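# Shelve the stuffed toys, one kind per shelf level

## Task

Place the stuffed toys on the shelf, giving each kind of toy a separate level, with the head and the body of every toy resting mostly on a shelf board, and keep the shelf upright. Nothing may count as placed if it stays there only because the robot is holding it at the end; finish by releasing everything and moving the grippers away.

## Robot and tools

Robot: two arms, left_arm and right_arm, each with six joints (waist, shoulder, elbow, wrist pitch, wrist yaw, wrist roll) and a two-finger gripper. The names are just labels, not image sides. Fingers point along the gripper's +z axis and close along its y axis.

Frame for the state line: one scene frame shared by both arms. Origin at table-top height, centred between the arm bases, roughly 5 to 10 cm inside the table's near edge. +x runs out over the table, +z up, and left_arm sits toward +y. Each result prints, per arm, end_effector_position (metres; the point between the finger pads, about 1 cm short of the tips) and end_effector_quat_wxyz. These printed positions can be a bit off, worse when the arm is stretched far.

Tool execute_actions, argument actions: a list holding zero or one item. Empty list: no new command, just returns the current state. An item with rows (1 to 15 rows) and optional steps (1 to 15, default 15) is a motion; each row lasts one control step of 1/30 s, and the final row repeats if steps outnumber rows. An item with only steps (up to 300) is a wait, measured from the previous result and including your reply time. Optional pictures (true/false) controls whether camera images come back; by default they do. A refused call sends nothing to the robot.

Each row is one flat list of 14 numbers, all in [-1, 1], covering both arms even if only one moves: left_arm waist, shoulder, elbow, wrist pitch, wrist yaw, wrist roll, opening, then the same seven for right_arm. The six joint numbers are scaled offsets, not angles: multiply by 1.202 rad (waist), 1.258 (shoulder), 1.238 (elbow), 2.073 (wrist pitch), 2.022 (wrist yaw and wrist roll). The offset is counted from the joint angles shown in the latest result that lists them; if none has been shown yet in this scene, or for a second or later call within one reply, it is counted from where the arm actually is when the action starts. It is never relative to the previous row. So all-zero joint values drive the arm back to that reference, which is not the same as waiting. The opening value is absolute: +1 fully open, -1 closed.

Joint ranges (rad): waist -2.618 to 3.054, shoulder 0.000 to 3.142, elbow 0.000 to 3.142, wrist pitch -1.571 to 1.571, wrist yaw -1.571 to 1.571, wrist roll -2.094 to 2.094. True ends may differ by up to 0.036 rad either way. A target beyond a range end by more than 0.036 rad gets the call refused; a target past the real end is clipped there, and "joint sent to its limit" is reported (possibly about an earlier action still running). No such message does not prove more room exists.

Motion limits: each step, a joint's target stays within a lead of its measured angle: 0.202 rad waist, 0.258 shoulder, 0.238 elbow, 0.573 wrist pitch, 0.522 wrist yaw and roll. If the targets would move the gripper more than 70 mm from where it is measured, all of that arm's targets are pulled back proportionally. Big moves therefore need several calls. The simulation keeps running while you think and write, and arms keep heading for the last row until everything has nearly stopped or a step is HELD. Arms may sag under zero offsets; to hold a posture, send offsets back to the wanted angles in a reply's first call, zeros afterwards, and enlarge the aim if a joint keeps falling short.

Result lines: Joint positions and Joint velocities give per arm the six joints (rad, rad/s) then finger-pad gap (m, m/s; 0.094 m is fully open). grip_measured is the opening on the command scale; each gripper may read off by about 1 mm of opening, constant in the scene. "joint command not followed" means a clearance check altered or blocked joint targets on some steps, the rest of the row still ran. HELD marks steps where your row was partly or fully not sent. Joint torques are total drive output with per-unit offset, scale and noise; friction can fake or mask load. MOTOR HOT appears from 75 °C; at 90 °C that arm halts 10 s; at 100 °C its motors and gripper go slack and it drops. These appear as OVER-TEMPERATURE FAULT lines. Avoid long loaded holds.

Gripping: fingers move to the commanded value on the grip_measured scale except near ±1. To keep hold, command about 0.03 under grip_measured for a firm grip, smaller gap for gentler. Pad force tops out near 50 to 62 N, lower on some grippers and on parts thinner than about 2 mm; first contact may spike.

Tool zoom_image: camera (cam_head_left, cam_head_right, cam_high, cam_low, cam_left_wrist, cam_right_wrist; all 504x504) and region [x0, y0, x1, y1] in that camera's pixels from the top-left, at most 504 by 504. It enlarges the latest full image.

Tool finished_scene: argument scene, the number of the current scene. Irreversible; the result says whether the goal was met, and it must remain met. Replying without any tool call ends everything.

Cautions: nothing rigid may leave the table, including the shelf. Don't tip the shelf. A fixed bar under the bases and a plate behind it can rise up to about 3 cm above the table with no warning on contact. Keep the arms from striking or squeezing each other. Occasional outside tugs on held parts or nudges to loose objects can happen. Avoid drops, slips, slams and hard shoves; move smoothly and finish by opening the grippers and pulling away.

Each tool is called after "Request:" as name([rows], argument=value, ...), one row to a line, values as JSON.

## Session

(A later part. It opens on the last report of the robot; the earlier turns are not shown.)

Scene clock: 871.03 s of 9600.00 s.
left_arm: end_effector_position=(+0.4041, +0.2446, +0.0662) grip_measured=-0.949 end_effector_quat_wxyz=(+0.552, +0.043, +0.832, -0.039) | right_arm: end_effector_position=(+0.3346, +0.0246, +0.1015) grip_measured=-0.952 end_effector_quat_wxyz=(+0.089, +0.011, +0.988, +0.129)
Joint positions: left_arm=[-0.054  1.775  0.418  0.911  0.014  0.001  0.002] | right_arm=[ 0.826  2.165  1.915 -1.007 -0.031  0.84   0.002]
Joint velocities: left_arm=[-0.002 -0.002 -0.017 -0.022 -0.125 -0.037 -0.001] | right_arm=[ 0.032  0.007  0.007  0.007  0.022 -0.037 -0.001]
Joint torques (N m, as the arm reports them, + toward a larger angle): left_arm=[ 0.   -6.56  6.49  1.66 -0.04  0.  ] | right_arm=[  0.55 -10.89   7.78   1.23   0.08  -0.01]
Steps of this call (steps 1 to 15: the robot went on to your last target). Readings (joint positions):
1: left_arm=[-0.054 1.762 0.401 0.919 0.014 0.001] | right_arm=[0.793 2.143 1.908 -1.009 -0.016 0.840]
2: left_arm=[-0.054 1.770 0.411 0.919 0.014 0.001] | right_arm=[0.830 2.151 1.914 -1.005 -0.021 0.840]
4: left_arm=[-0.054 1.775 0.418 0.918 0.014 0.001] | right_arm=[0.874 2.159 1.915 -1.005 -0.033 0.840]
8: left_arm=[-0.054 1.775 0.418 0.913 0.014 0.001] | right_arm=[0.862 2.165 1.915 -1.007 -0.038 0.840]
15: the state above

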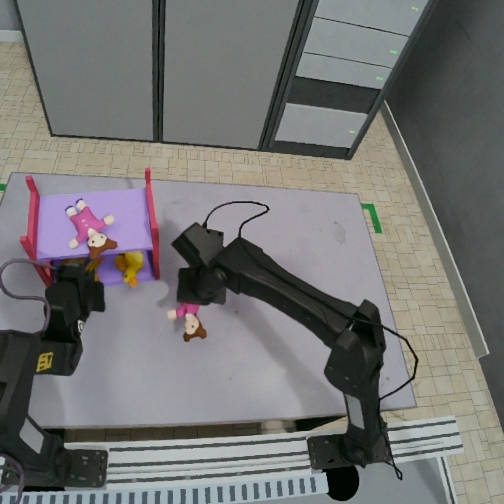

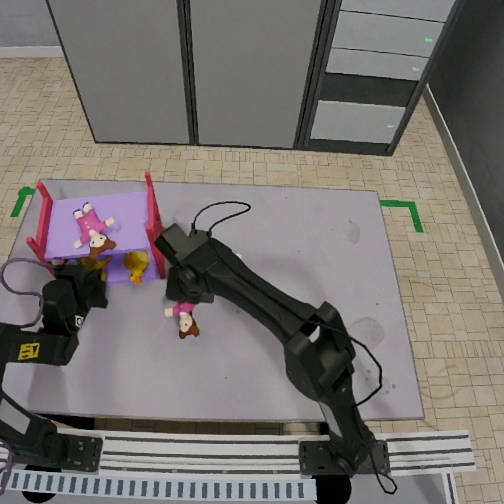

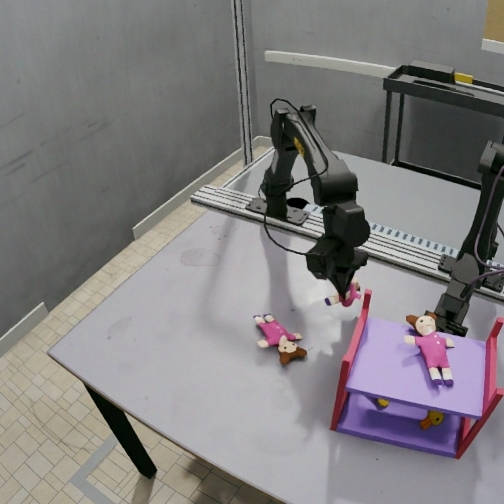

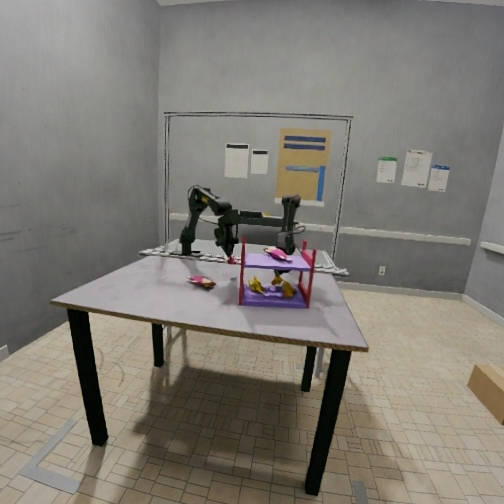

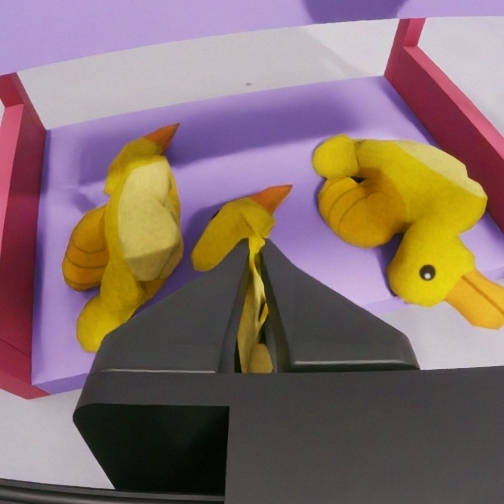

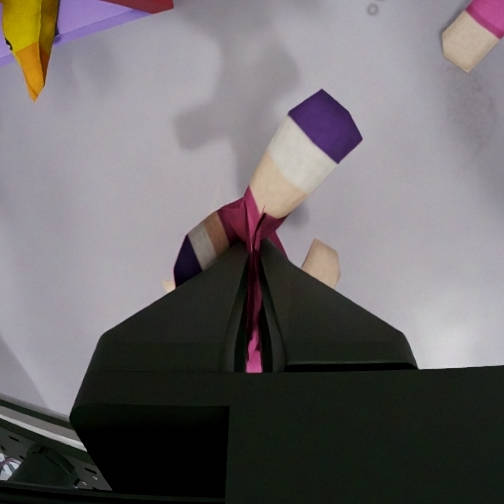

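Request:
execute_actions([
  {"rows": [[0,0.009,0.03,-0.003,0,0,-1, 0,0.005,-0.009,0.007,0,0,-1],[0,0.018,0.045,-0.006,0,0,-1, 0,0.01,-0.018,0.015,0,0,-1],[0,0.027,0.061,-0.009,0,0,-1, 0,0.015,-0.027,0.022,0,0,-1],[0,0.036,0.076,-0.011,0,0,-1, 0,0.019,-0.035,0.029,0,0,-1],[0,0.045,0.092,-0.014,0,0,-1, 0,0.024,-0.044,0.036,0,0,-1],[0,0.054,0.107,-0.017,0,0,-1, 0,0.029,-0.053,0.044,0,0,-1],[0,0.063,0.123,-0.02,0,0,-1, 0,0.034,-0.062,0.051,0,0,-1],[0,0.072,0.138,-0.023,0,0,-1, 0,0.039,-0.071,0.058,0,0,-1],[0,0.081,0.153,-0.026,0,0,-1, 0,0.044,-0.08,0.065,0,0,-1],[0,0.09,0.169,-0.029,0,0,-1, 0,0.048,-0.088,0.073,0,0,-1],[0,0.099,0.184,-0.032,0,0,-1, 0,0.053,-0.097,0.08,0,0,-1],[0,0.108,0.2,-0.034,0,0,-1, 0,0.058,-0.106,0.087,0,0,-1],[0,0.117,0.215,-0.037,0,0,-1, 0,0.058,-0.106,0.087,0,0,-1],[0,0.126,0.231,-0.04,0,0,-1, 0,0.058,-0.106,0.087,0,0,-1],[0,0.135,0.246,-0.043,0,0,-1, 0,0.058,-0.106,0.087,0,0,-1]], "steps": 15},
], pictures=false)

Request:
execute_actions([
  {"steps": 10},
], pictures=false)

Request:
execute_actions([
  {"rows": [[0,0,0,0,0,0,-0.8, 0,0,0,0,0,0,-0.7],[0,0,0,0,0,0,-0.6, 0,0,0,0,0,0,-0.4],[0,0,0,0,0,0,-0.4, 0,0,0,0,0,0,-0.1],[0,0,0,0,0,0,-0.2, 0,0,0,0,0,0,0.2],[0,0,0,0,0,0,-0.1, 0,0,0,0,0,0,0.5]], "steps": 10},
])

Scene clock: 888.77 s of 9600.00 s.
left_arm: end_effector_position=(+0.4623, +0.2387, +0.0737) grip_measured=-0.949 end_effector_quat_wxyz=(+0.561, +0.043, +0.826, -0.039) | right_arm: end_effector_position=(+0.3292, +0.0206, +0.0332) grip_measured=-0.952 end_effector_quat_wxyz=(+0.065, +0.011, +0.993, +0.103)
Joint positions: left_arm=[-0.054  1.922  0.652  0.846  0.014  0.001  0.002] | right_arm=[ 0.827  2.242  1.787 -0.873 -0.031  0.84   0.002]
Joint velocities: left_arm=[-0.017  0.315  0.569 -0.168  0.051 -0.007  0.   ] | right_arm=[ 0.002  0.149 -0.125  0.168  0.037 -0.037 -0.   ]
Joint torques (N m, as the arm reports them, + toward a larger angle): left_arm=[-0.04 -8.62  6.98  1.62  0.01 -0.02] | right_arm=[  0.   -12.45   6.33   1.51  -0.01  -0.01]
Steps of this call (steps 1 to 15: the robot went on to your last target; steps 16 to 90: nothing new was sent; then 14.23 s passed at rest; steps 91 to 105: all 15 steps of this action). Readings (joint positions):
91: left_arm=[-0.054 1.775 0.418 0.910 0.014 0.001] | right_arm=[0.827 2.165 1.915 -1.007 -0.031 0.840]
92: left_arm=[-0.054 1.777 0.420 0.908 0.014 0.001] | right_arm=[0.827 2.165 1.913 -1.004 -0.031 0.840]
94: left_arm=[-0.054 1.793 0.440 0.900 0.014 0.001] | right_arm=[0.827 2.165 1.900 -0.989 -0.031 0.840]
98: left_arm=[-0.054 1.844 0.515 0.879 0.014 0.001] | right_arm=[0.827 2.182 1.860 -0.947 -0.031 0.840]
105: the state above

Scene clock: 889.10 s of 9600.00 s.
left_arm: end_effector_position=(+0.4700, +0.2379, +0.0731) grip_measured=-0.949 end_effector_quat_wxyz=(+0.558, +0.043, +0.827, -0.039) | right_arm: end_effector_position=(+0.3323, +0.0240, +0.0302) grip_measured=-0.952 end_effector_quat_wxyz=(+0.070, +0.011, +0.992, +0.109)
Joint positions: left_arm=[-0.054  1.942  0.688  0.825  0.014  0.001  0.002] | right_arm=[ 0.827  2.249  1.782 -0.845 -0.031  0.84   0.002]
Joint velocities: left_arm=[ 0.007  0.002  0.017 -0.095  0.037 -0.022  0.   ] | right_arm=[ 0.007 -0.012  0.002  0.022  0.022  0.022 -0.   ]
Joint torques (N m, as the arm reports them, + toward a larger angle): left_arm=[-0.08 -8.96  6.95  1.71 -0.01 -0.04] | right_arm=[  0.   -12.12   6.05   1.38  -0.01   0.  ]
Steps of this call (steps 1 to 10: the robot went on to your last target). Readings (joint positions):
1: left_arm=[-0.054 1.932 0.669 0.842 0.014 0.001] | right_arm=[0.827 2.247 1.784 -0.870 -0.031 0.840]
2: left_arm=[-0.054 1.938 0.680 0.839 0.014 0.001] | right_arm=[0.827 2.249 1.783 -0.867 -0.031 0.840]
4: left_arm=[-0.054 1.942 0.688 0.836 0.014 0.001] | right_arm=[0.827 2.249 1.782 -0.860 -0.031 0.840]
8: left_arm=[-0.054 1.942 0.688 0.828 0.014 0.001] | right_arm=[0.827 2.249 1.782 -0.849 -0.031 0.840]
10: the state above

Scene clock: 889.43 s of 9600.00 s.
left_arm: end_effector_position=(+0.4700, +0.2379, +0.0729) grip_measured=-0.102 end_effector_quat_wxyz=(+0.558, +0.043, +0.828, -0.039) | right_arm: end_effector_position=(+0.3323, +0.0240, +0.0302) grip_measured=+0.497 end_effector_quat_wxyz=(+0.070, +0.011, +0.992, +0.109)
Joint positions: left_arm=[-0.054  1.942  0.688  0.825  0.014  0.001  0.042] | right_arm=[ 0.827  2.249  1.782 -0.845 -0.031  0.84   0.07 ]
Joint velocities: left_arm=[-0.012 -0.007 -0.002  0.037  0.037 -0.022 -0.001] | right_arm=[ 0.002  0.012  0.012 -0.022 -0.037  0.007  0.001]
Joint torques (N m, as the arm reports them, + toward a larger angle): left_arm=[-0.11 -9.24  4.25  1.66 -0.01  0.  ] | right_arm=[  0.05 -11.35   5.92   1.21  -0.01   0.  ]
Steps of this call (steps 1 to 10: all 10 steps of this action). Readings (joint positions):
1: left_arm=[-0.054 1.942 0.688 0.825 0.014 0.001] | right_arm=[0.827 2.249 1.782 -0.845 -0.031 0.840]
2: left_arm=[-0.054 1.942 0.688 0.825 0.014 0.001] | right_arm=[0.827 2.249 1.782 -0.845 -0.031 0.840]
4: left_arm=[-0.054 1.942 0.688 0.825 0.014 0.001] | right_arm=[0.827 2.249 1.782 -0.845 -0.031 0.840]
8: left_arm=[-0.054 1.942 0.688 0.825 0.014 0.001] | right_arm=[0.827 2.249 1.782 -0.845 -0.031 0.840]
10: the state above

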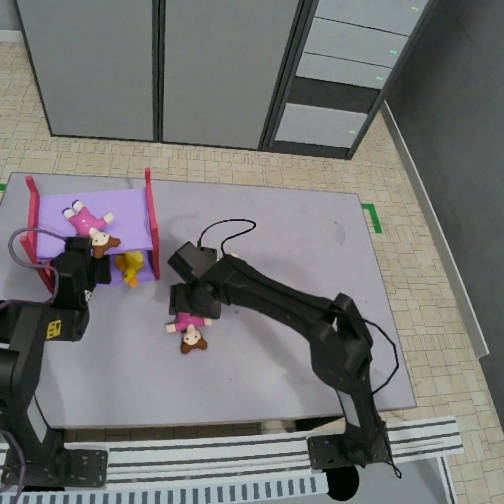

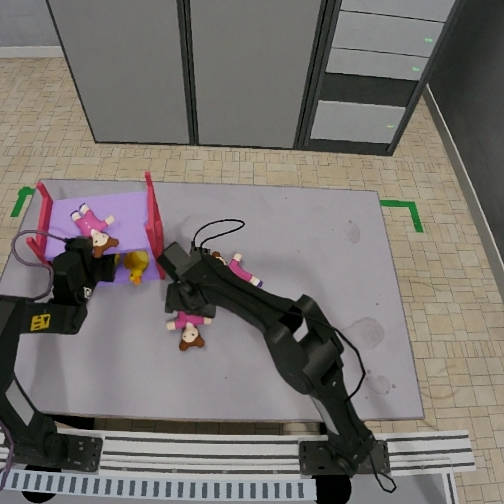

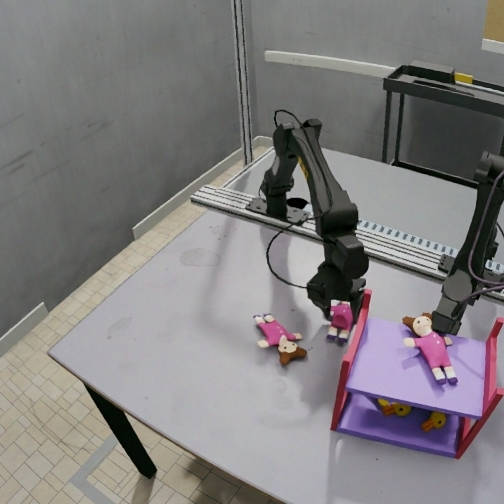

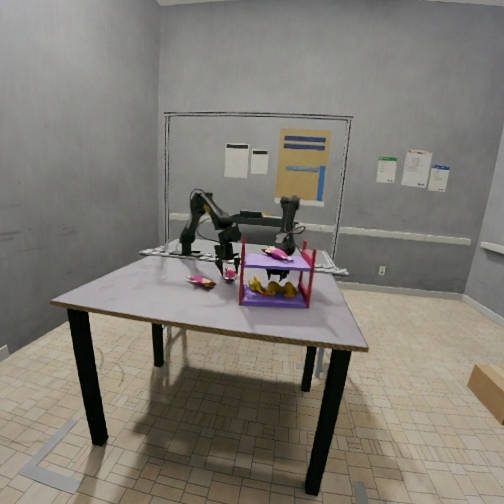

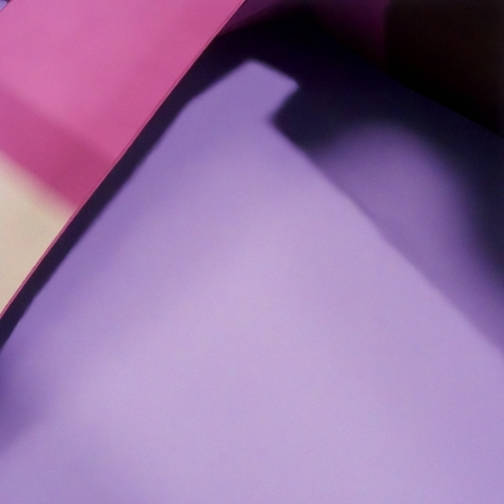

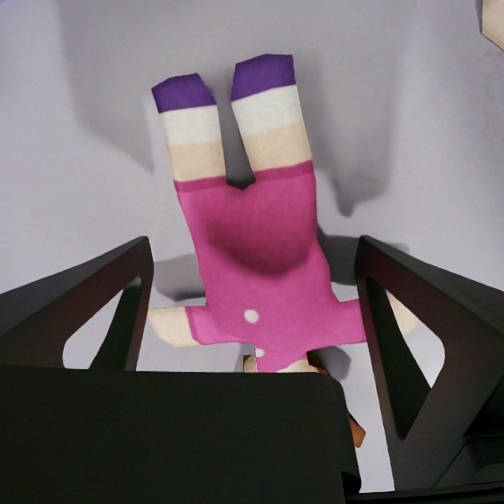

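Request:
execute_actions([
  {"rows": [[0,-0.02,-0.028,0.004,0,0,-0.1, 0,-0.004,0.04,-0.01,0,0,0.6],[0,-0.039,-0.056,0.009,0,0,-0.1, 0,-0.008,0.08,-0.02,0,0,0.8],[0,-0.059,-0.084,0.013,0,0,-0.1, 0,-0.012,0.12,-0.03,0,0,1],[0,-0.078,-0.112,0.017,0,0,-0.1, 0,-0.016,0.16,-0.04,0,0,1],[0,-0.098,-0.14,0.022,0,0,-0.1, -0.02,-0.016,0.2,-0.05,0,-0.05,1],[0,-0.117,-0.168,0.026,0,0,-0.1, -0.05,-0.016,0.221,-0.058,0,-0.11,1],[0,-0.137,-0.196,0.03,0,0,-0.1, -0.08,-0.016,0.221,-0.058,0,-0.17,1],[0,-0.156,-0.225,0.035,0,0,-0.1, -0.11,-0.016,0.221,-0.058,0,-0.23,1],[0,-0.176,-0.253,0.039,0,0,-0.1, -0.14,-0.016,0.221,-0.058,0,-0.29,1],[0,-0.195,-0.281,0.043,0,0,-0.1, -0.17,-0.016,0.221,-0.058,0,-0.35,1],[0,-0.215,-0.309,0.048,0,0,-0.1, -0.2,-0.016,0.221,-0.058,0,-0.41,1],[0,-0.234,-0.337,0.052,0,0,-0.1, -0.215,-0.016,0.221,-0.058,0,-0.47,1],[0,-0.254,-0.365,0.056,0,0,-0.1, -0.215,-0.016,0.221,-0.058,0,-0.53,1],[0,-0.273,-0.393,0.061,0,0,-0.1, -0.215,-0.016,0.221,-0.058,0,-0.589,1],[0,-0.293,-0.421,0.065,0,0,-0.1, -0.215,-0.016,0.221,-0.058,0,-0.589,1]], "steps": 15},
], pictures=false)

Request:
execute_actions([
  {"steps": 15},
])

Scene clock: 910.30 s of 9600.00 s.
left_arm: end_effector_position=(+0.3531, +0.2496, +0.0526) grip_measured=-0.102 end_effector_quat_wxyz=(+0.529, +0.044, +0.847, -0.038) | right_arm: end_effector_position=(+0.4629, -0.0573, +0.1203) grip_measured=+1.000 end_effector_quat_wxyz=(+0.209, -0.238, +0.945, +0.085)
Joint positions: left_arm=[-0.054  1.635  0.239  0.896  0.014  0.001  0.042] | right_arm=[ 0.549  2.231  2.05  -0.93  -0.032  0.05   0.094]
Joint velocities: left_arm=[-0.007 -0.72  -0.994  0.271 -0.095  0.051 -0.001] | right_arm=[-0.725 -0.012 -0.012 -0.227  0.139 -2.645  0.   ]
Joint torques (N m, as the arm reports them, + toward a larger angle): left_arm=[-0.05 -7.25  2.65  1.86 -0.04  0.01] | right_arm=[  5.4  -11.79   6.73   1.47  -0.22  -0.05]
Steps of this call (steps 1 to 15: the robot went on to your last target; steps 16 to 90: nothing new was sent; then 17.37 s passed at rest; steps 91 to 105: all 15 steps of this action). Readings (joint positions):
91: left_arm=[-0.054 1.942 0.686 0.825 0.014 0.001] | right_arm=[0.827 2.249 1.786 -0.848 -0.031 0.840]
92: left_arm=[-0.054 1.937 0.677 0.826 0.014 0.001] | right_arm=[0.827 2.251 1.799 -0.859 -0.031 0.840]
94: left_arm=[-0.054 1.908 0.628 0.830 0.014 0.001] | right_arm=[0.827 2.258 1.862 -0.892 -0.031 0.840]
98: left_arm=[-0.054 1.810 0.482 0.844 0.014 0.001] | right_arm=[0.792 2.251 2.019 -0.919 -0.039 0.678]
105: the state above

Scene clock: 910.80 s of 9600.00 s.
left_arm: end_effector_position=(+0.3367, +0.2513, +0.0511) grip_measured=-0.102 end_effector_quat_wxyz=(+0.531, +0.044, +0.845, -0.038) | right_arm: end_effector_position=(+0.4529, -0.0507, +0.1181) grip_measured=+1.000 end_effector_quat_wxyz=(+0.211, -0.423, +0.880, +0.041)
Joint positions: left_arm=[-0.054  1.593  0.17   0.929  0.014  0.001  0.042] | right_arm=[ 0.572  2.231  2.05  -0.952 -0.022 -0.332  0.094]
Joint velocities: left_arm=[ 0.007  0.007  0.002  0.037 -0.007  0.051 -0.   ] | right_arm=[ 0.002 -0.002 -0.012  0.037 -0.007 -0.081  0.   ]
Joint torques (N m, as the arm reports them, + toward a larger angle): left_arm=[-0.12 -6.54  3.16  1.97  0.    0.01] | right_arm=[ -0.23 -11.68   6.7    1.41  -0.07  -0.05]
Steps of this call (steps 1 to 15: the robot went on to your last target). Readings (joint positions):
1: left_arm=[-0.054 1.613 0.209 0.903 0.014 0.001] | right_arm=[0.530 2.231 2.050 -0.935 -0.026 -0.029]
2: left_arm=[-0.054 1.599 0.187 0.906 0.014 0.001] | right_arm=[0.521 2.231 2.050 -0.939 -0.022 -0.092]
4: left_arm=[-0.054 1.593 0.171 0.908 0.014 0.001] | right_arm=[0.524 2.231 2.050 -0.943 -0.020 -0.183]
8: left_arm=[-0.054 1.593 0.170 0.920 0.014 0.001] | right_arm=[0.561 2.231 2.050 -0.949 -0.020 -0.280]
15: the state above

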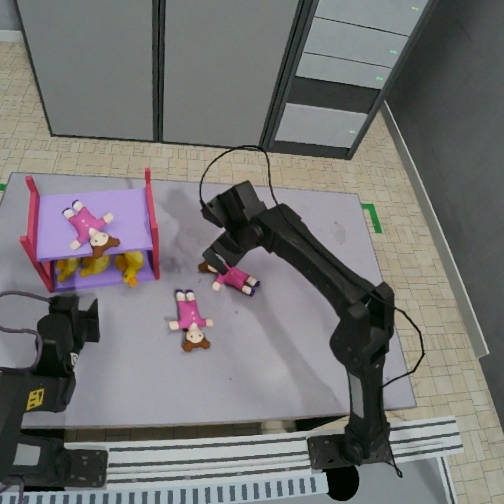

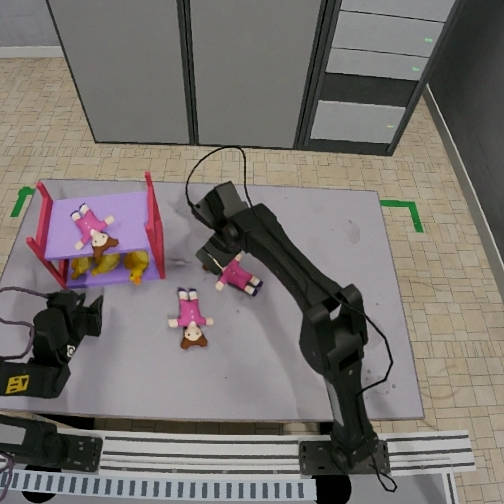

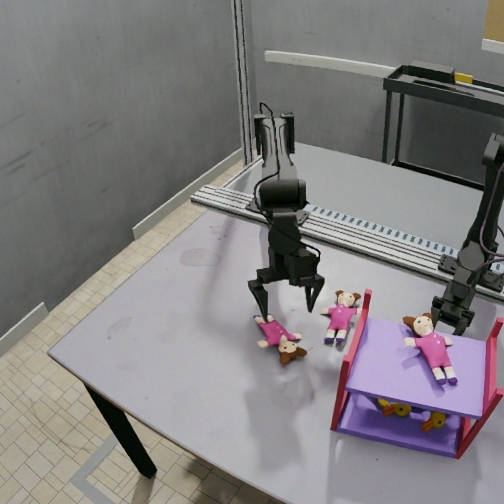

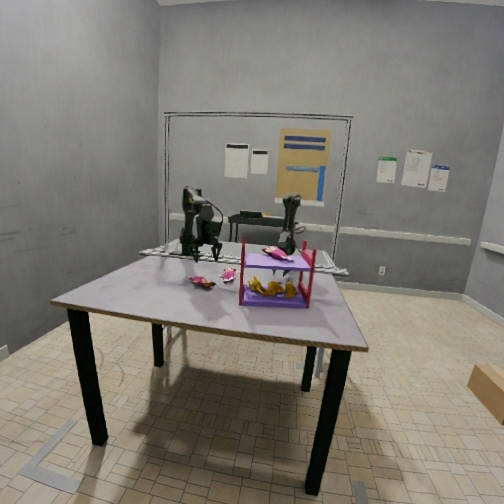

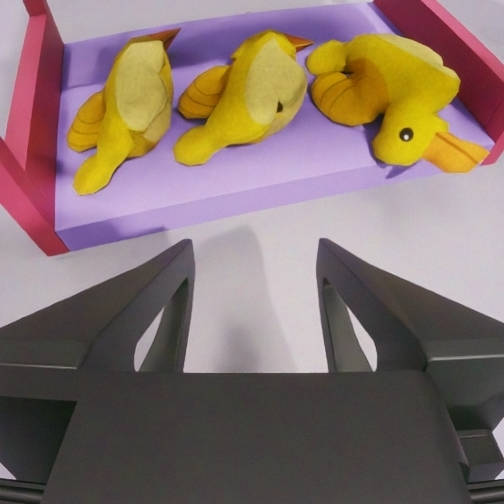

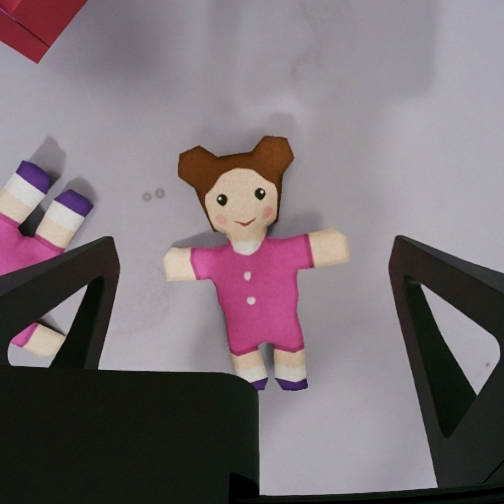

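Request:
execute_actions([
  {"rows": [[-0.07,0,0,0,0,0,0, -0.005,0.004,-0.013,0.01,0,-0.02,1],[-0.14,0,0,0,0,-0.03,0.2, -0.01,0.009,-0.025,0.021,0,-0.04,1],[-0.21,0,0,0,0,-0.06,0.4, -0.015,0.013,-0.038,0.031,0,-0.06,1],[-0.28,0,0,0,0,-0.09,0.6, -0.022,0.017,-0.05,0.042,0,-0.08,1],[-0.35,0,0.08,0,0,-0.12,0.8, -0.022,0.021,-0.063,0.052,0,-0.1,1],[-0.42,0,0.18,-0.05,0,-0.15,1, -0.022,0.026,-0.075,0.063,0,-0.109,1],[-0.439,0,0.28,-0.15,0,-0.18,1, -0.022,0.03,-0.088,0.073,0,-0.109,1],[-0.439,0,0.38,-0.25,0,-0.21,1, -0.022,0.034,-0.1,0.084,0,-0.109,1],[-0.439,0,0.48,-0.35,0,-0.24,1, -0.022,0.038,-0.113,0.094,0,-0.109,1],[-0.439,0,0.58,-0.45,0,-0.27,1, -0.022,0.043,-0.125,0.105,0,-0.109,1],[-0.439,0,0.68,-0.55,0,-0.3,1, -0.022,0.047,-0.138,0.115,0,-0.109,1],[-0.439,0,0.78,-0.65,0,-0.33,1, -0.022,0.051,-0.15,0.126,0,-0.109,1],[-0.439,0,0.88,-0.75,0,-0.36,1, -0.022,0.055,-0.163,0.136,0,-0.109,1],[-0.439,0,0.98,-0.87,0,-0.376,1, -0.022,0.06,-0.175,0.147,0,-0.109,1],[-0.439,0,1,-1,0,-0.376,1, -0.022,0.064,-0.188,0.157,0,-0.109,1]], "steps": 15},
], pictures=false)

Request:
execute_actions([
  {"steps": 25},
])

Scene clock: 954.37 s of 9600.00 s.
left_arm: end_effector_position=(+0.3402, +0.0309, +0.1151) grip_measured=+1.000 end_effector_quat_wxyz=(+0.351, +0.035, +0.902, -0.247) | right_arm: end_effector_position=(+0.4592, -0.0628, +0.0365) grip_measured=+1.000 end_effector_quat_wxyz=(+0.195, -0.500, +0.843, +0.016)
Joint positions: left_arm=[-0.588  1.594  0.833  0.032  0.02  -0.574  0.094] | right_arm=[ 0.545  2.296  1.85  -0.727 -0.022 -0.534  0.094]
Joint velocities: left_arm=[ 0.012 -0.012  2.166 -3.231  0.11  -1.238  0.001] | right_arm=[ 0.012  0.188 -0.491  0.637  0.037 -0.081  0.   ]
Joint torques (N m, as the arm reports them, + toward a larger angle): left_arm=[ 0.31 -7.51  8.22  1.7  -0.11  0.01] | right_arm=[  0.05 -11.71   5.84   1.62   0.    -0.05]
From where the robot then was, a joint's target lay farther than a number of 1.0 reaches, so one or more steps of this call were cut to that.
Steps of this call (steps 1 to 30: the robot went on to your last target; steps 31 to 90: nothing new was sent; then 40.07 s passed at rest; steps 91 to 105: all 15 steps of this action). Readings (joint positions):
91: left_arm=[-0.064 1.593 0.170 0.931 0.009 0.001] | right_arm=[0.572 2.231 2.049 -0.951 -0.022 -0.349]
92: left_arm=[-0.096 1.593 0.170 0.931 0.001 -0.007] | right_arm=[0.571 2.231 2.045 -0.946 -0.022 -0.358]
94: left_arm=[-0.221 1.593 0.170 0.931 -0.003 -0.052] | right_arm=[0.567 2.231 2.026 -0.923 -0.022 -0.394]
98: left_arm=[-0.471 1.594 0.306 0.781 0.005 -0.199] | right_arm=[0.551 2.242 1.966 -0.861 -0.022 -0.482]
105: the state above

Scene clock: 955.20 s of 9600.00 s.
left_arm: end_effector_position=(+0.2636, +0.0864, +0.1738) grip_measured=+1.000 end_effector_quat_wxyz=(+0.111, -0.056, +0.987, -0.097) | right_arm: end_effector_position=(+0.4664, -0.0583, +0.0222) grip_measured=+1.000 end_effector_quat_wxyz=(+0.211, -0.505, +0.837, +0.015)
Joint positions: left_arm=[-0.588  1.59   1.399 -1.13   0.02  -0.753  0.094] | right_arm=[ 0.545  2.319  1.819 -0.64  -0.022 -0.548  0.094]
Joint velocities: left_arm=[-0.002 -0.022 -0.002 -0.037 -0.051 -0.007 -0.001] | right_arm=[ 0.002 -0.002 -0.002 -0.081 -0.022 -0.066  0.   ]
Joint torques (N m, as the arm reports them, + toward a larger angle): left_arm=[ 0.55 -7.06  6.5   0.64 -0.05 -0.08] | right_arm=[  0.08 -12.61   6.01   1.71   0.    -0.06]
Steps of this call (steps 1 to 25: the robot went on to your last target). Readings (joint positions):
1: left_arm=[-0.588 1.594 0.907 -0.075 0.020 -0.611] | right_arm=[0.545 2.303 1.837 -0.711 -0.022 -0.537]
2: left_arm=[-0.588 1.594 0.981 -0.181 0.020 -0.640] | right_arm=[0.545 2.310 1.827 -0.699 -0.022 -0.539]
4: left_arm=[-0.588 1.594 1.131 -0.393 0.020 -0.682] | right_arm=[0.545 2.319 1.819 -0.683 -0.022 -0.541]
8: left_arm=[-0.588 1.588 1.373 -0.760 0.020 -0.725] | right_arm=[0.545 2.319 1.819 -0.654 -0.022 -0.545]
25: the state above

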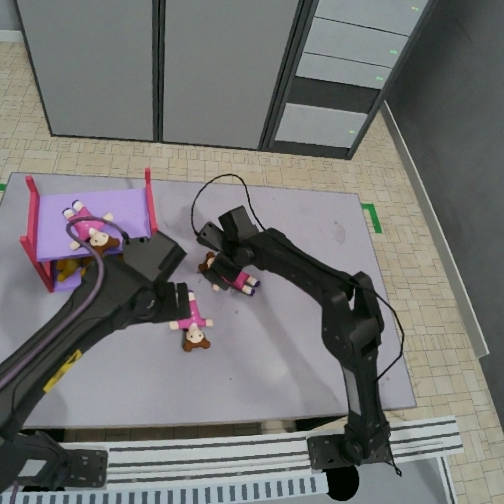

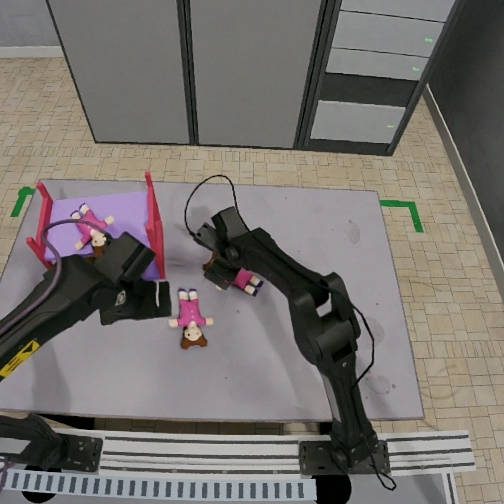

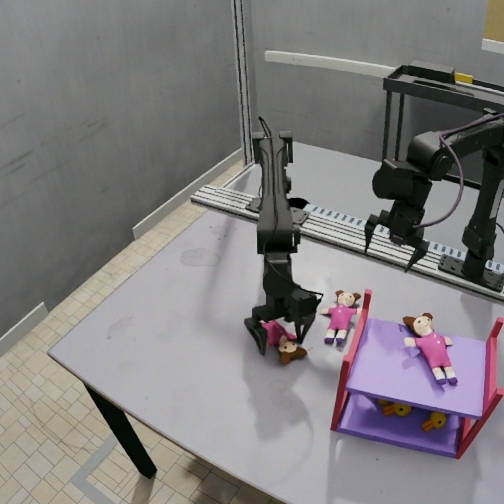

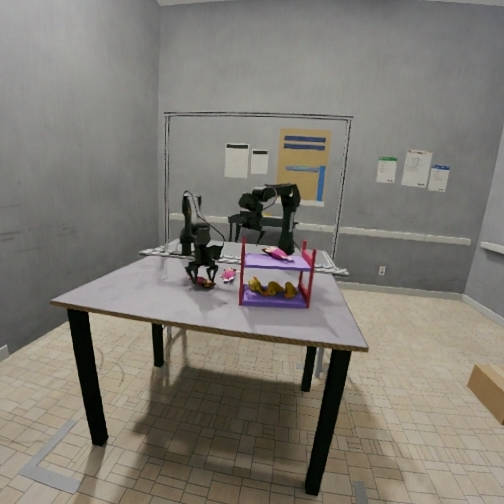

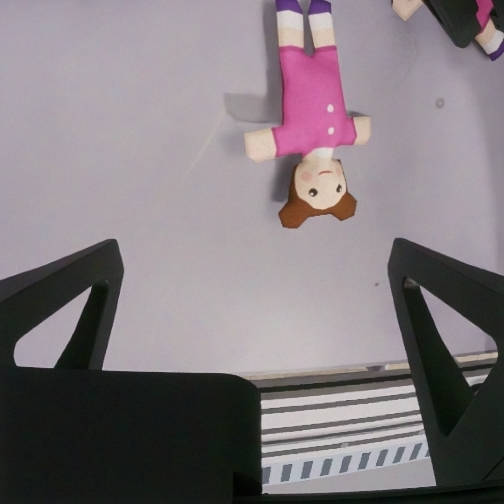

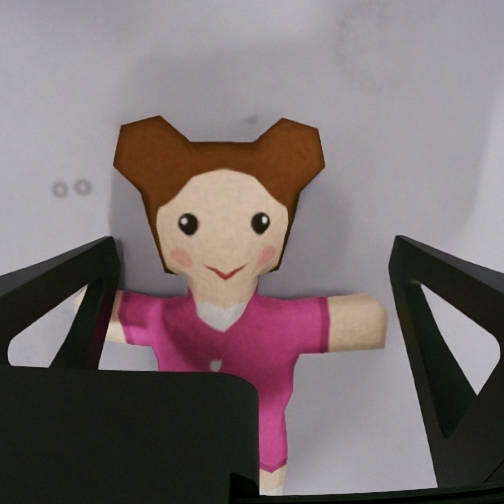

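Request:
execute_actions([
  {"rows": [[0,0.025,0.022,0,0,0,1, 0,-0.025,0,0,0,0,1],[0,0.05,0.044,-0.002,0,0,1, 0,-0.05,0,0,0,0,1],[0,0.075,0.066,-0.004,0,0,1, -0.006,-0.075,0,0,0,0,1],[0,0.1,0.088,-0.005,0,0,1, -0.012,-0.1,0,0,0,-0.005,1],[0,0.125,0.11,-0.006,0,0,1, -0.018,-0.124,-0.018,0.005,0,-0.011,1],[0,0.15,0.132,-0.007,0,0,1, -0.018,-0.124,-0.036,0.01,0,-0.011,1],[0,0.175,0.154,-0.008,0,0,1, -0.018,-0.124,-0.054,0.014,0,-0.011,1],[0,0.2,0.177,-0.01,0,0,1, -0.018,-0.124,-0.072,0.019,0,-0.011,1],[0,0.225,0.199,-0.011,0,0,1, -0.018,-0.124,-0.09,0.024,0,-0.011,1],[0,0.25,0.221,-0.012,0,0,1, -0.018,-0.124,-0.108,0.028,0,-0.011,1],[0,0.275,0.243,-0.013,0,0,1, -0.018,-0.124,-0.126,0.033,0,-0.011,1],[0,0.3,0.265,-0.014,0,0,1, -0.018,-0.124,-0.144,0.038,0,-0.011,1],[0,0.325,0.287,-0.016,0,0,1, -0.018,-0.124,-0.162,0.043,0,-0.011,1],[0,0.35,0.309,-0.017,0,0,1, -0.018,-0.124,-0.18,0.047,0,-0.011,1],[0,0.374,0.331,-0.018,0,0,1, -0.018,-0.124,-0.197,0.052,0,-0.011,1]], "steps": 15},
], pictures=false)

Request:
execute_actions([
  {"steps": 15},
])

Scene clock: 973.07 s of 9600.00 s.
left_arm: end_effector_position=(+0.3287, +0.0392, +0.1247) grip_measured=+1.000 end_effector_quat_wxyz=(+0.067, -0.057, +0.994, -0.060) | right_arm: end_effector_position=(+0.4534, -0.0792, +0.0515) grip_measured=+1.000 end_effector_quat_wxyz=(+0.241, -0.499, +0.832, +0.010)
Joint positions: left_arm=[-0.588  2.006  1.726 -1.156  0.02  -0.754  0.094] | right_arm=[ 0.524  2.152  1.631 -0.557 -0.022 -0.564  0.094]
Joint velocities: left_arm=[ 0.017  0.882  0.823 -0.081  0.007  0.051  0.   ] | right_arm=[-0.017  0.007 -0.852  0.051  0.022 -0.022  0.   ]
Joint torques (N m, as the arm reports them, + toward a larger angle): left_arm=[ -0.11 -11.18   8.26   0.54   0.02   0.01] | right_arm=[  0.05 -10.19   5.85   1.76  -0.02  -0.06]
Steps of this call (steps 1 to 30: the robot went on to your last target; steps 31 to 90: nothing new was sent; then 14.37 s passed at rest; steps 91 to 105: all 15 steps of this action). Readings (joint positions):
91: left_arm=[-0.588 1.592 1.399 -1.135 0.020 -0.754] | right_arm=[0.545 2.319 1.819 -0.640 -0.022 -0.548]
92: left_arm=[-0.588 1.599 1.403 -1.138 0.020 -0.754] | right_arm=[0.545 2.316 1.819 -0.640 -0.022 -0.548]
94: left_arm=[-0.588 1.639 1.435 -1.148 0.020 -0.754] | right_arm=[0.544 2.298 1.814 -0.642 -0.022 -0.549]
98: left_arm=[-0.588 1.774 1.539 -1.150 0.020 -0.754] | right_arm=[0.533 2.203 1.772 -0.632 -0.022 -0.559]
105: the state above

Scene clock: 973.57 s of 9600.00 s.
left_arm: end_effector_position=(+0.3368, +0.0334, +0.1100) grip_measured=+1.000 end_effector_quat_wxyz=(+0.056, -0.058, +0.995, -0.052) | right_arm: end_effector_position=(+0.4379, -0.0876, +0.0217) grip_measured=+1.000 end_effector_quat_wxyz=(+0.207, -0.504, +0.839, +0.011)
Joint positions: left_arm=[-0.588  2.076  1.771 -1.16   0.02  -0.754  0.094] | right_arm=[ 0.524  2.172  1.572 -0.546 -0.022 -0.566  0.094]
Joint velocities: left_arm=[-0.002 -0.012 -0.002 -0.007 -0.007 -0.066 -0.001] | right_arm=[ 0.012 -0.007 -0.002 -0.022 -0.007 -0.022  0.   ]
Joint torques (N m, as the arm reports them, + toward a larger angle): left_arm=[  0.07 -13.14   8.47   0.43   0.     0.02] | right_arm=[ -0.05 -11.64   6.19   1.71   0.    -0.05]
Steps of this call (steps 1 to 15: the robot went on to your last target). Readings (joint positions):
1: left_arm=[-0.588 2.033 1.748 -1.156 0.020 -0.754] | right_arm=[0.524 2.153 1.606 -0.556 -0.022 -0.565]
2: left_arm=[-0.588 2.053 1.761 -1.155 0.020 -0.754] | right_arm=[0.524 2.157 1.589 -0.557 -0.022 -0.565]
4: left_arm=[-0.588 2.072 1.765 -1.156 0.020 -0.754] | right_arm=[0.524 2.168 1.574 -0.557 -0.022 -0.566]
8: left_arm=[-0.588 2.076 1.767 -1.160 0.020 -0.754] | right_arm=[0.524 2.172 1.572 -0.553 -0.022 -0.566]
15: the state above

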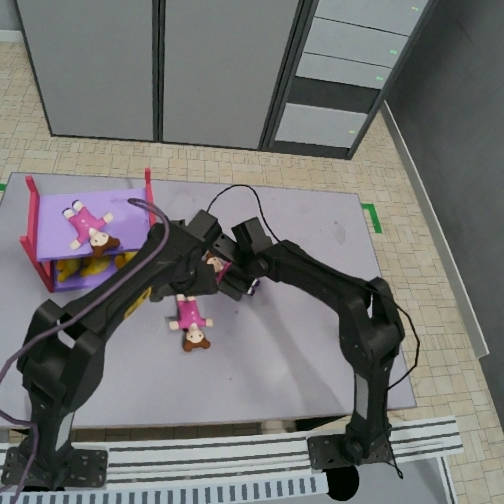

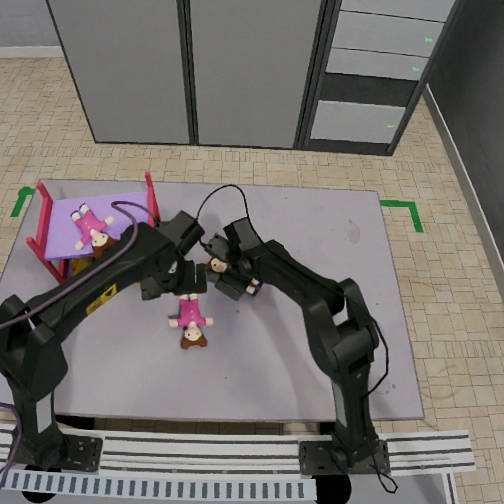

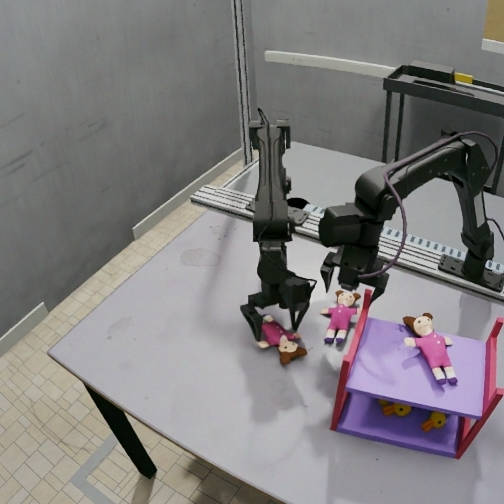

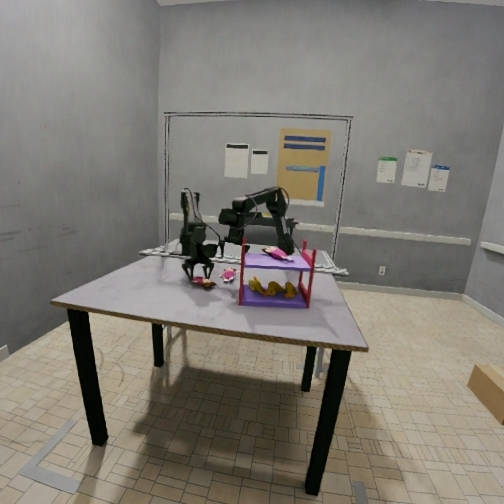

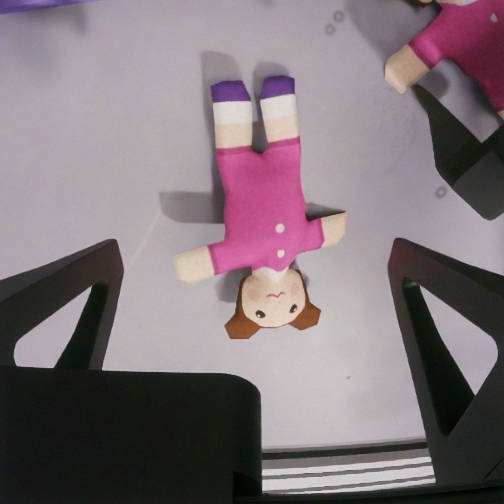

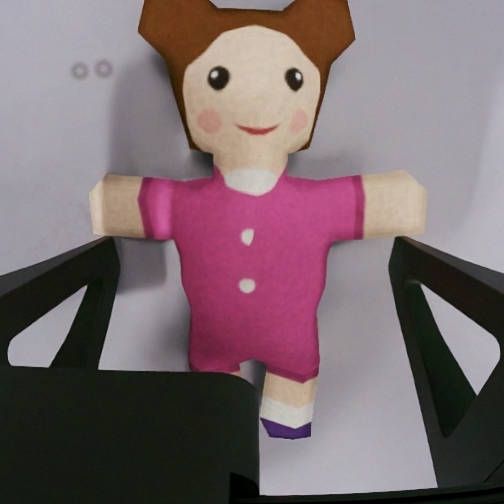

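Request:
execute_actions([
  {"rows": [[-0.005,0.004,-0.011,0.01,0,0,1, 0,0,0,0,0,0,0.6],[-0.01,0.009,-0.022,0.021,0,0,1, 0,0,0,0,0,0,0.3],[-0.017,0.013,-0.033,0.031,0,0,1, 0,0,0,0,0,0,0],[-0.017,0.017,-0.045,0.041,0,0,1, 0,0,0,0,0,0,-0.3],[-0.017,0.021,-0.056,0.052,0,0,1, 0,0,0,0,0,0,-0.6],[-0.017,0.026,-0.067,0.062,0,0,1, 0,0,0,0,0,0,-0.8],[-0.017,0.03,-0.078,0.072,0,0,1, 0,0,0,0,0,0,-1],[-0.017,0.034,-0.089,0.083,0,0,1, 0,0,0,0,0,0,-1],[-0.017,0.038,-0.1,0.093,0,0,1, 0,0,0,0,0,0,-1],[-0.017,0.043,-0.111,0.103,0,0,1, 0,0,0,0,0,0,-1],[-0.017,0.047,-0.122,0.114,0,0,1, 0,0,0,0,0,0,-1],[-0.017,0.051,-0.134,0.124,0,0,1, 0,0,0,0,0,0,-1],[-0.017,0.055,-0.145,0.134,0,0,1, 0,0,0,0,0,0,-1],[-0.017,0.06,-0.156,0.145,0,0,1, 0,0,0,0,0,0,-1],[-0.017,0.064,-0.167,0.155,0,0,1, 0,0,0,0,0,0,-1]], "steps": 15},
], pictures=false)

Request:
execute_actions([
  {"steps": 15},
])

Scene clock: 992.50 s of 9600.00 s.
left_arm: end_effector_position=(+0.3312, +0.0301, +0.0372) grip_measured=+1.000 end_effector_quat_wxyz=(+0.039, -0.050, +0.997, -0.038) | right_arm: end_effector_position=(+0.4379, -0.0875, +0.0218) grip_measured=-0.953 end_effector_quat_wxyz=(+0.208, -0.504, +0.839, +0.011)
Joint positions: left_arm=[-0.605  2.15   1.596 -0.955  0.02  -0.754  0.094] | right_arm=[ 0.524  2.172  1.572 -0.546 -0.022 -0.566  0.002]
Joint velocities: left_arm=[-0.007  0.183 -0.422  0.623  0.022  0.007  0.002] | right_arm=[ 0.002 -0.017 -0.002 -0.051  0.007  0.037 -0.   ]
Joint torques (N m, as the arm reports them, + toward a larger angle): left_arm=[ -0.5  -12.62   4.72   0.67  -0.01   0.  ] | right_arm=[  0.06 -10.88   5.97   1.52   0.    -0.01]
Steps of this call (steps 1 to 15: the robot went on to your last target; steps 16 to 90: nothing new was sent; then 15.43 s passed at rest; steps 91 to 105: all 15 steps of this action). Readings (joint positions):
91: left_arm=[-0.588 2.076 1.771 -1.160 0.020 -0.754] | right_arm=[0.524 2.172 1.572 -0.546 -0.022 -0.566]
92: left_arm=[-0.589 2.076 1.769 -1.158 0.020 -0.754] | right_arm=[0.524 2.172 1.572 -0.546 -0.022 -0.566]
94: left_arm=[-0.592 2.076 1.755 -1.142 0.020 -0.754] | right_arm=[0.524 2.172 1.572 -0.546 -0.022 -0.566]
98: left_arm=[-0.602 2.093 1.703 -1.085 0.020 -0.754] | right_arm=[0.524 2.172 1.572 -0.546 -0.022 -0.566]
105: the state above

Scene clock: 993.00 s of 9600.00 s.
left_arm: end_effector_position=(+0.3389, +0.0245, +0.0240) grip_measured=+1.000 end_effector_quat_wxyz=(+0.053, -0.050, +0.996, -0.049) | right_arm: end_effector_position=(+0.4379, -0.0875, +0.0218) grip_measured=-0.953 end_effector_quat_wxyz=(+0.208, -0.504, +0.839, +0.011)
Joint positions: left_arm=[-0.605  2.169  1.567 -0.871  0.02  -0.754  0.094] | right_arm=[ 0.524  2.172  1.572 -0.546 -0.022 -0.566  0.002]
Joint velocities: left_arm=[ 0.027 -0.012 -0.012  0.051  0.007  0.007 -0.   ] | right_arm=[-0.007  0.007  0.002 -0.022 -0.051 -0.007 -0.   ]
Joint torques (N m, as the arm reports them, + toward a larger angle): left_arm=[ -0.38 -13.44   5.04   0.77   0.    -0.03] | right_arm=[  0.05 -10.87   5.96   1.53   0.    -0.01]
Steps of this call (steps 1 to 15: the robot went on to your last target). Readings (joint positions):
1: left_arm=[-0.605 2.156 1.585 -0.938 0.020 -0.754] | right_arm=[0.524 2.172 1.572 -0.546 -0.022 -0.566]
2: left_arm=[-0.605 2.162 1.576 -0.926 0.020 -0.754] | right_arm=[0.524 2.172 1.572 -0.546 -0.022 -0.566]
4: left_arm=[-0.605 2.168 1.568 -0.909 0.020 -0.754] | right_arm=[0.524 2.172 1.572 -0.546 -0.022 -0.566]
8: left_arm=[-0.605 2.169 1.567 -0.884 0.020 -0.754] | right_arm=[0.524 2.172 1.572 -0.546 -0.022 -0.566]
15: the state above

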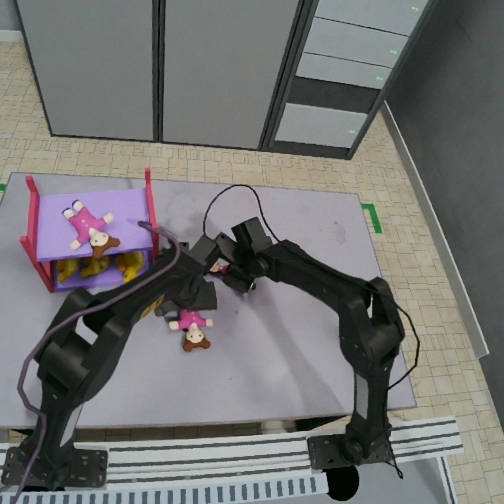

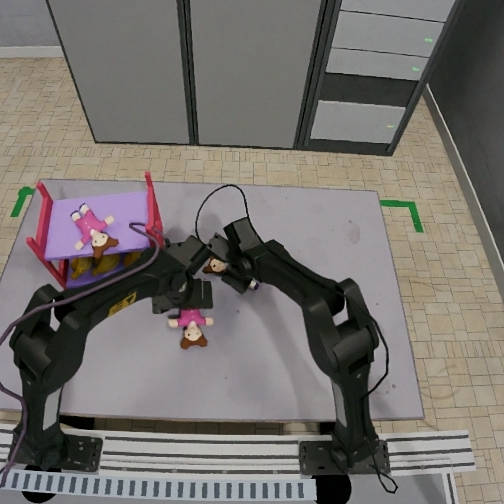

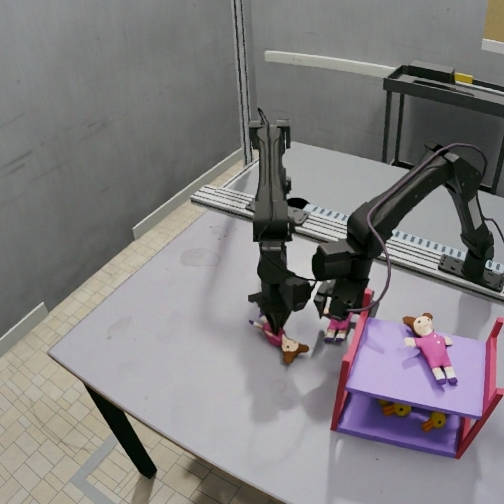

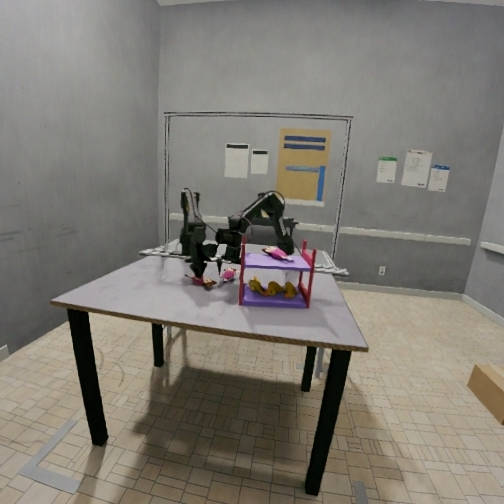

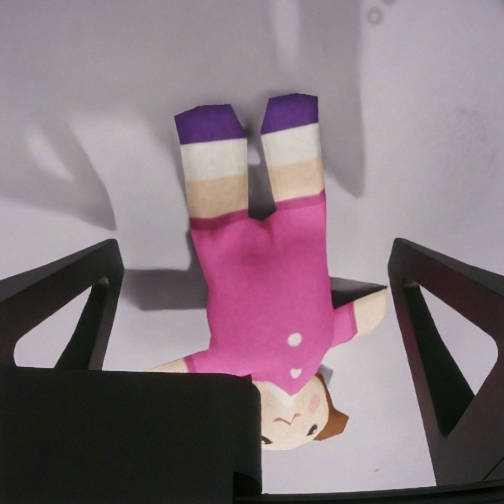

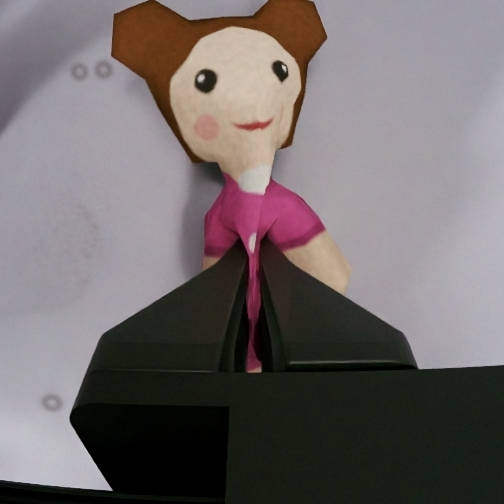

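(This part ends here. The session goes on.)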